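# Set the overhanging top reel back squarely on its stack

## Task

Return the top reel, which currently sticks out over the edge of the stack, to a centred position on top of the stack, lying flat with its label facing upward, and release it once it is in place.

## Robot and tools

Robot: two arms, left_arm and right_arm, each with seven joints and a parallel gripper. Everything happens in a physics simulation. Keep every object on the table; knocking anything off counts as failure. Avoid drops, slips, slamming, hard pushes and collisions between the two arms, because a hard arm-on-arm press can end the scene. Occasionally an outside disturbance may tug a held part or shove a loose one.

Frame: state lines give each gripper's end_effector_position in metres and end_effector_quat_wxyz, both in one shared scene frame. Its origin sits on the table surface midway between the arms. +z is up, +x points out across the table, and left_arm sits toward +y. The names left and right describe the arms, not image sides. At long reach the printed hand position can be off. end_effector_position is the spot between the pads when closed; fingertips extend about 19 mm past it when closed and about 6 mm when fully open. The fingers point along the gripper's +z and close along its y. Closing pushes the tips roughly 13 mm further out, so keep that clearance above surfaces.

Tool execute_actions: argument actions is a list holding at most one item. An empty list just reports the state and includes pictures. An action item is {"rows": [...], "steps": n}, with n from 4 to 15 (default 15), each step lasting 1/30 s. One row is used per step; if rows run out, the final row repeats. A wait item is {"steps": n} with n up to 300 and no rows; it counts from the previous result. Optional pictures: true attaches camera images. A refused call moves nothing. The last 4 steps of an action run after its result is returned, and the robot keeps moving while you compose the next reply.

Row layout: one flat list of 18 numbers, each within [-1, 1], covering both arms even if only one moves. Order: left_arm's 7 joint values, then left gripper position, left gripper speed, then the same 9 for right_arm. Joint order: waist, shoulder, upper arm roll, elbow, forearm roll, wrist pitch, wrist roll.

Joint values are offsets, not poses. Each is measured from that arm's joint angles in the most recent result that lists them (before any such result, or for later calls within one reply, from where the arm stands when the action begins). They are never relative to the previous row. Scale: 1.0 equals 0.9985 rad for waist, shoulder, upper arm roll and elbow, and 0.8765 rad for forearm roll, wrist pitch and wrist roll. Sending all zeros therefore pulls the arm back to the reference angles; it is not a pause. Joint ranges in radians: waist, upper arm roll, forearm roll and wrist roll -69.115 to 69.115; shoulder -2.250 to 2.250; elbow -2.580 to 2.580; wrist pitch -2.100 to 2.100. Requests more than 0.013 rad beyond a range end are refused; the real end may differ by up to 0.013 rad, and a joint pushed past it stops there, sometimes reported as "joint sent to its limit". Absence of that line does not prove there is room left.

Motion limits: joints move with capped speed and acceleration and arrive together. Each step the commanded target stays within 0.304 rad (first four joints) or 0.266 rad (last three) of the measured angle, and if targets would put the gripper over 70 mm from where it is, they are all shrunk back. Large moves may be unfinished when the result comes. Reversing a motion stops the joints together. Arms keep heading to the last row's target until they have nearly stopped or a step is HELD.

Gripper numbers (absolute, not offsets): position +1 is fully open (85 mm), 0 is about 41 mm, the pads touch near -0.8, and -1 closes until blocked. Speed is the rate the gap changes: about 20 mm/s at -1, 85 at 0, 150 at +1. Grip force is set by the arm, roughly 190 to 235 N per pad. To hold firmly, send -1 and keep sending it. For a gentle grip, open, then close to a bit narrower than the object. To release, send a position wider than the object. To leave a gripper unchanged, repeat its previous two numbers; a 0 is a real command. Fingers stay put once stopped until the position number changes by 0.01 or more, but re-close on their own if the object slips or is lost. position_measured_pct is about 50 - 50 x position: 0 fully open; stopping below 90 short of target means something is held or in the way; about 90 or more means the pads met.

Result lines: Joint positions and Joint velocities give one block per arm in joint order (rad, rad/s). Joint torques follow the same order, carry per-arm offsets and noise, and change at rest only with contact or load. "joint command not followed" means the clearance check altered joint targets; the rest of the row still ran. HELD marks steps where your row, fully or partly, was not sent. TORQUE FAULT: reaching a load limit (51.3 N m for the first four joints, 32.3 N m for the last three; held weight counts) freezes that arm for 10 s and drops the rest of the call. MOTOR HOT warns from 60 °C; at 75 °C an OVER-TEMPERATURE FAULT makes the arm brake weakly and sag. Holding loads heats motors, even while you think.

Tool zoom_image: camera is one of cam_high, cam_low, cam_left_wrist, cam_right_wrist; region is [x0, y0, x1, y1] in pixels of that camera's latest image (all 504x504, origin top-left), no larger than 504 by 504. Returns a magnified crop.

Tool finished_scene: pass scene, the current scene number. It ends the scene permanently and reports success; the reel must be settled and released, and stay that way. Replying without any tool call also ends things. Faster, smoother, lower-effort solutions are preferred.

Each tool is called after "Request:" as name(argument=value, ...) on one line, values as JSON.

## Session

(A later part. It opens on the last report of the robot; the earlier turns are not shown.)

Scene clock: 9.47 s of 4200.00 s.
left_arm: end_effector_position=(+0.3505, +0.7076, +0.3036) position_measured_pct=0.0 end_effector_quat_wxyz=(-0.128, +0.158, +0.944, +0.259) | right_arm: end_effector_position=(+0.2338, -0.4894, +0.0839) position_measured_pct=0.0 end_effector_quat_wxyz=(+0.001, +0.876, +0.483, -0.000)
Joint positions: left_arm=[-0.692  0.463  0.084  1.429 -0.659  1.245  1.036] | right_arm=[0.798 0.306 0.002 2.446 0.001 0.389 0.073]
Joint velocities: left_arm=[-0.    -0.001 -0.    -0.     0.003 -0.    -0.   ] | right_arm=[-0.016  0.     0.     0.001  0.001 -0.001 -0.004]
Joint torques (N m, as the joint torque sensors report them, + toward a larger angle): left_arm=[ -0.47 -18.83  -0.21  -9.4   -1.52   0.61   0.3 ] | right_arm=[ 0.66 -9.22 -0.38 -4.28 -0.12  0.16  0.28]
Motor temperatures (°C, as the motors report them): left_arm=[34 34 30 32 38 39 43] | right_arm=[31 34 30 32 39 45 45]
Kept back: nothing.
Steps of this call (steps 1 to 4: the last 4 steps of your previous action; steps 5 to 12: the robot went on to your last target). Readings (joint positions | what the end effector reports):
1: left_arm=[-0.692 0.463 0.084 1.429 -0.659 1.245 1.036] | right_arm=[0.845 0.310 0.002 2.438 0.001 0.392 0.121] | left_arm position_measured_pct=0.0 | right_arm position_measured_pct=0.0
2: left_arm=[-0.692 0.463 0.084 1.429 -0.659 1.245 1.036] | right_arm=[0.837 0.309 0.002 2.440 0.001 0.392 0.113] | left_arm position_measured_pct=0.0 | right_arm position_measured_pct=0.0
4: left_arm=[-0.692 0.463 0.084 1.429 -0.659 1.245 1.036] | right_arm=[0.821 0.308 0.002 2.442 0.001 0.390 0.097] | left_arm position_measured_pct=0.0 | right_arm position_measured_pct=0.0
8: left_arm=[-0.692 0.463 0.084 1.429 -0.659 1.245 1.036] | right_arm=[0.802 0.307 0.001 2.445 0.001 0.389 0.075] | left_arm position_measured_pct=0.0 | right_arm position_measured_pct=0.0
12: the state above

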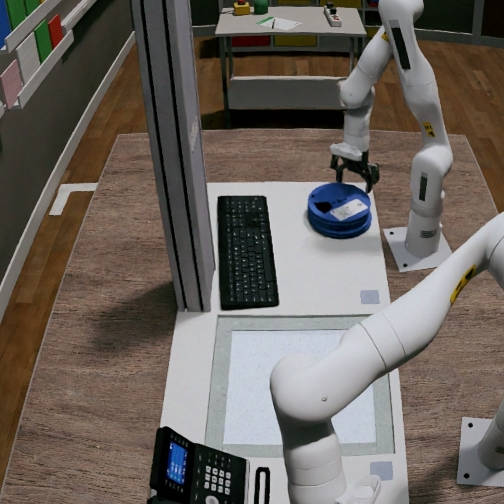

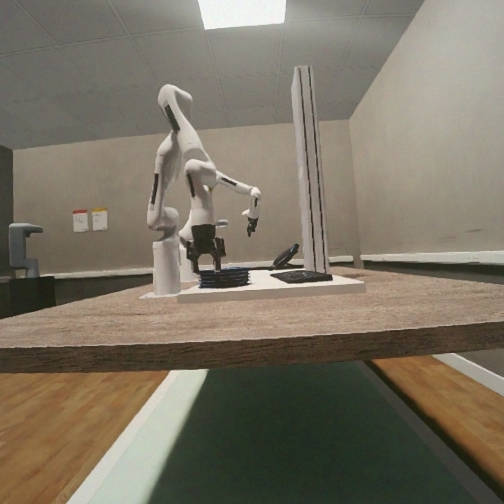

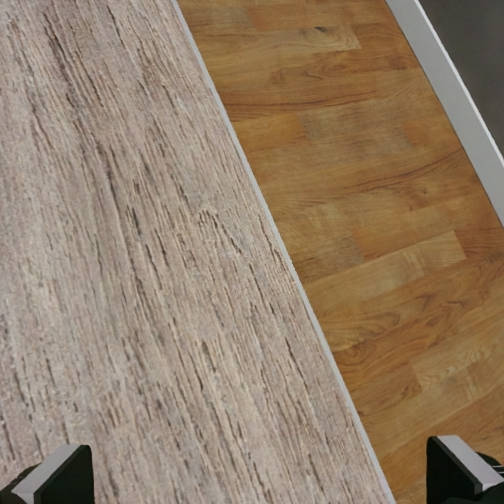

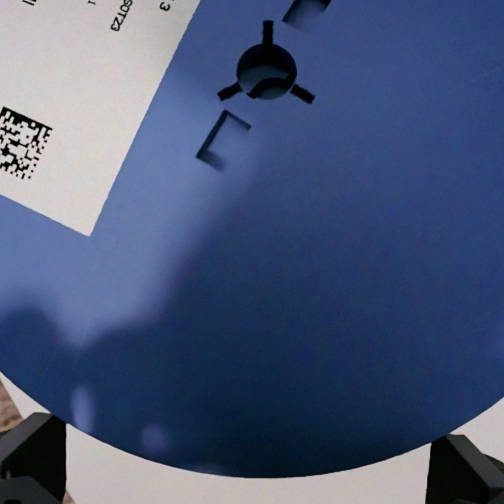

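Request:
execute_actions(actions=[{"rows":[[0,0,0,0,0,0,0,1,0,0.03,0,0,0,0,0,0.03,1,0],[0,0,0,0,0,0,0,1,0,0.05,0,0,0,0,0,0.05,1,0],[0,0,0,0,0,0,0,1,0,0.06,0,0,0,0,0,0.06,1,0],[0,0,0,0,0,0,0,1,0,0.08,-0.04,0,-0.02,0,0.07,0.08,1,0],[0,0,0,0,0,0,0,1,0,0.1,-0.12,0,-0.06,0,0.2,0.1,1,0]],"steps":15}], pictures=true)

Request:
finished_scene(scene=1)

Scene clock: 10.03 s of 4200.00 s.
left_arm: end_effector_position=(+0.3505, +0.7076, +0.3036) position_measured_pct=0.0 end_effector_quat_wxyz=(-0.128, +0.158, +0.944, +0.259) | right_arm: end_effector_position=(+0.2202, -0.5072, +0.1152) position_measured_pct=0.0 end_effector_quat_wxyz=(+0.003, +0.878, +0.479, +0.001)
Joint positions: left_arm=[-0.692  0.463  0.084  1.429 -0.659  1.245  1.036] | right_arm=[0.888 0.208 0.002 2.397 0.001 0.531 0.154]
Joint velocities: left_arm=[ 0.    -0.001 -0.    -0.    -0.001 -0.001  0.   ] | right_arm=[ 0.126 -0.32   0.002 -0.197  0.     0.599  0.125]
Joint torques (N m, as the joint torque sensors report them, + toward a larger angle): left_arm=[ -0.04 -18.67  -0.08  -9.24  -1.7    0.64   0.39] | right_arm=[ 0.81 -7.25 -0.65 -3.86  0.46  0.23  0.03]
Motor temperatures (°C, as the motors report them): left_arm=[34 34 30 32 38 39 43] | right_arm=[31 34 30 32 39 45 45]
Steps of this call (steps 1 to 6: the robot went on to your last target; steps 7 to 17: the first 11 steps of this action). Readings (joint positions | what the end effector reports):
7: left_arm=[-0.692 0.463 0.084 1.429 -0.659 1.245 1.036] | right_arm=[0.798 0.306 0.002 2.446 0.001 0.389 0.073] | left_arm position_measured_pct=0.0 | right_arm position_measured_pct=0.0
8: left_arm=[-0.692 0.463 0.084 1.429 -0.659 1.245 1.036] | right_arm=[0.804 0.306 0.001 2.446 0.001 0.389 0.076] | left_arm position_measured_pct=0.0 | right_arm position_measured_pct=0.0
10: left_arm=[-0.692 0.463 0.084 1.429 -0.659 1.245 1.036] | right_arm=[0.830 0.306 0.001 2.446 0.001 0.389 0.095] | left_arm position_measured_pct=0.0 | right_arm position_measured_pct=0.0
14: left_arm=[-0.692 0.463 0.084 1.429 -0.659 1.245 1.036] | right_arm=[0.870 0.260 0.002 2.426 0.001 0.447 0.136] | left_arm position_measured_pct=0.0 | right_arm position_measured_pct=0.0
17: the state above

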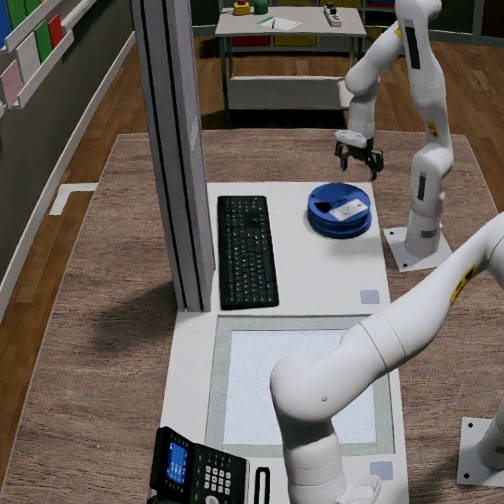

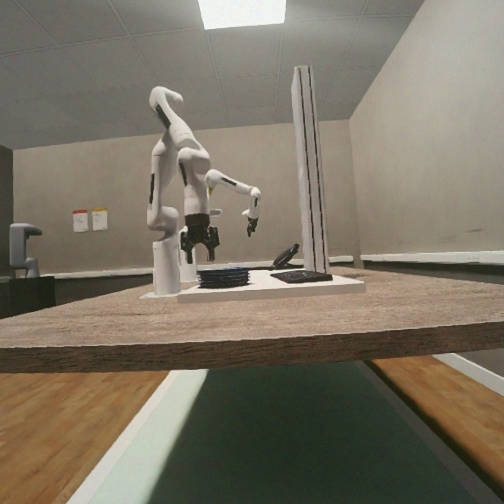

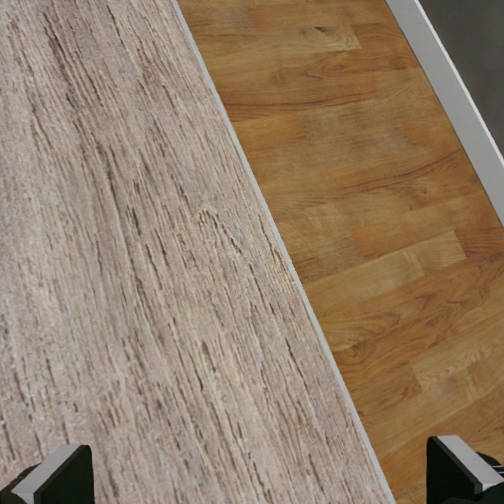

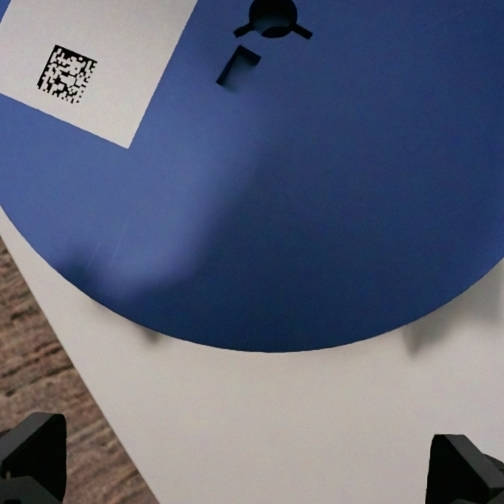

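The scene is finished: the task was done.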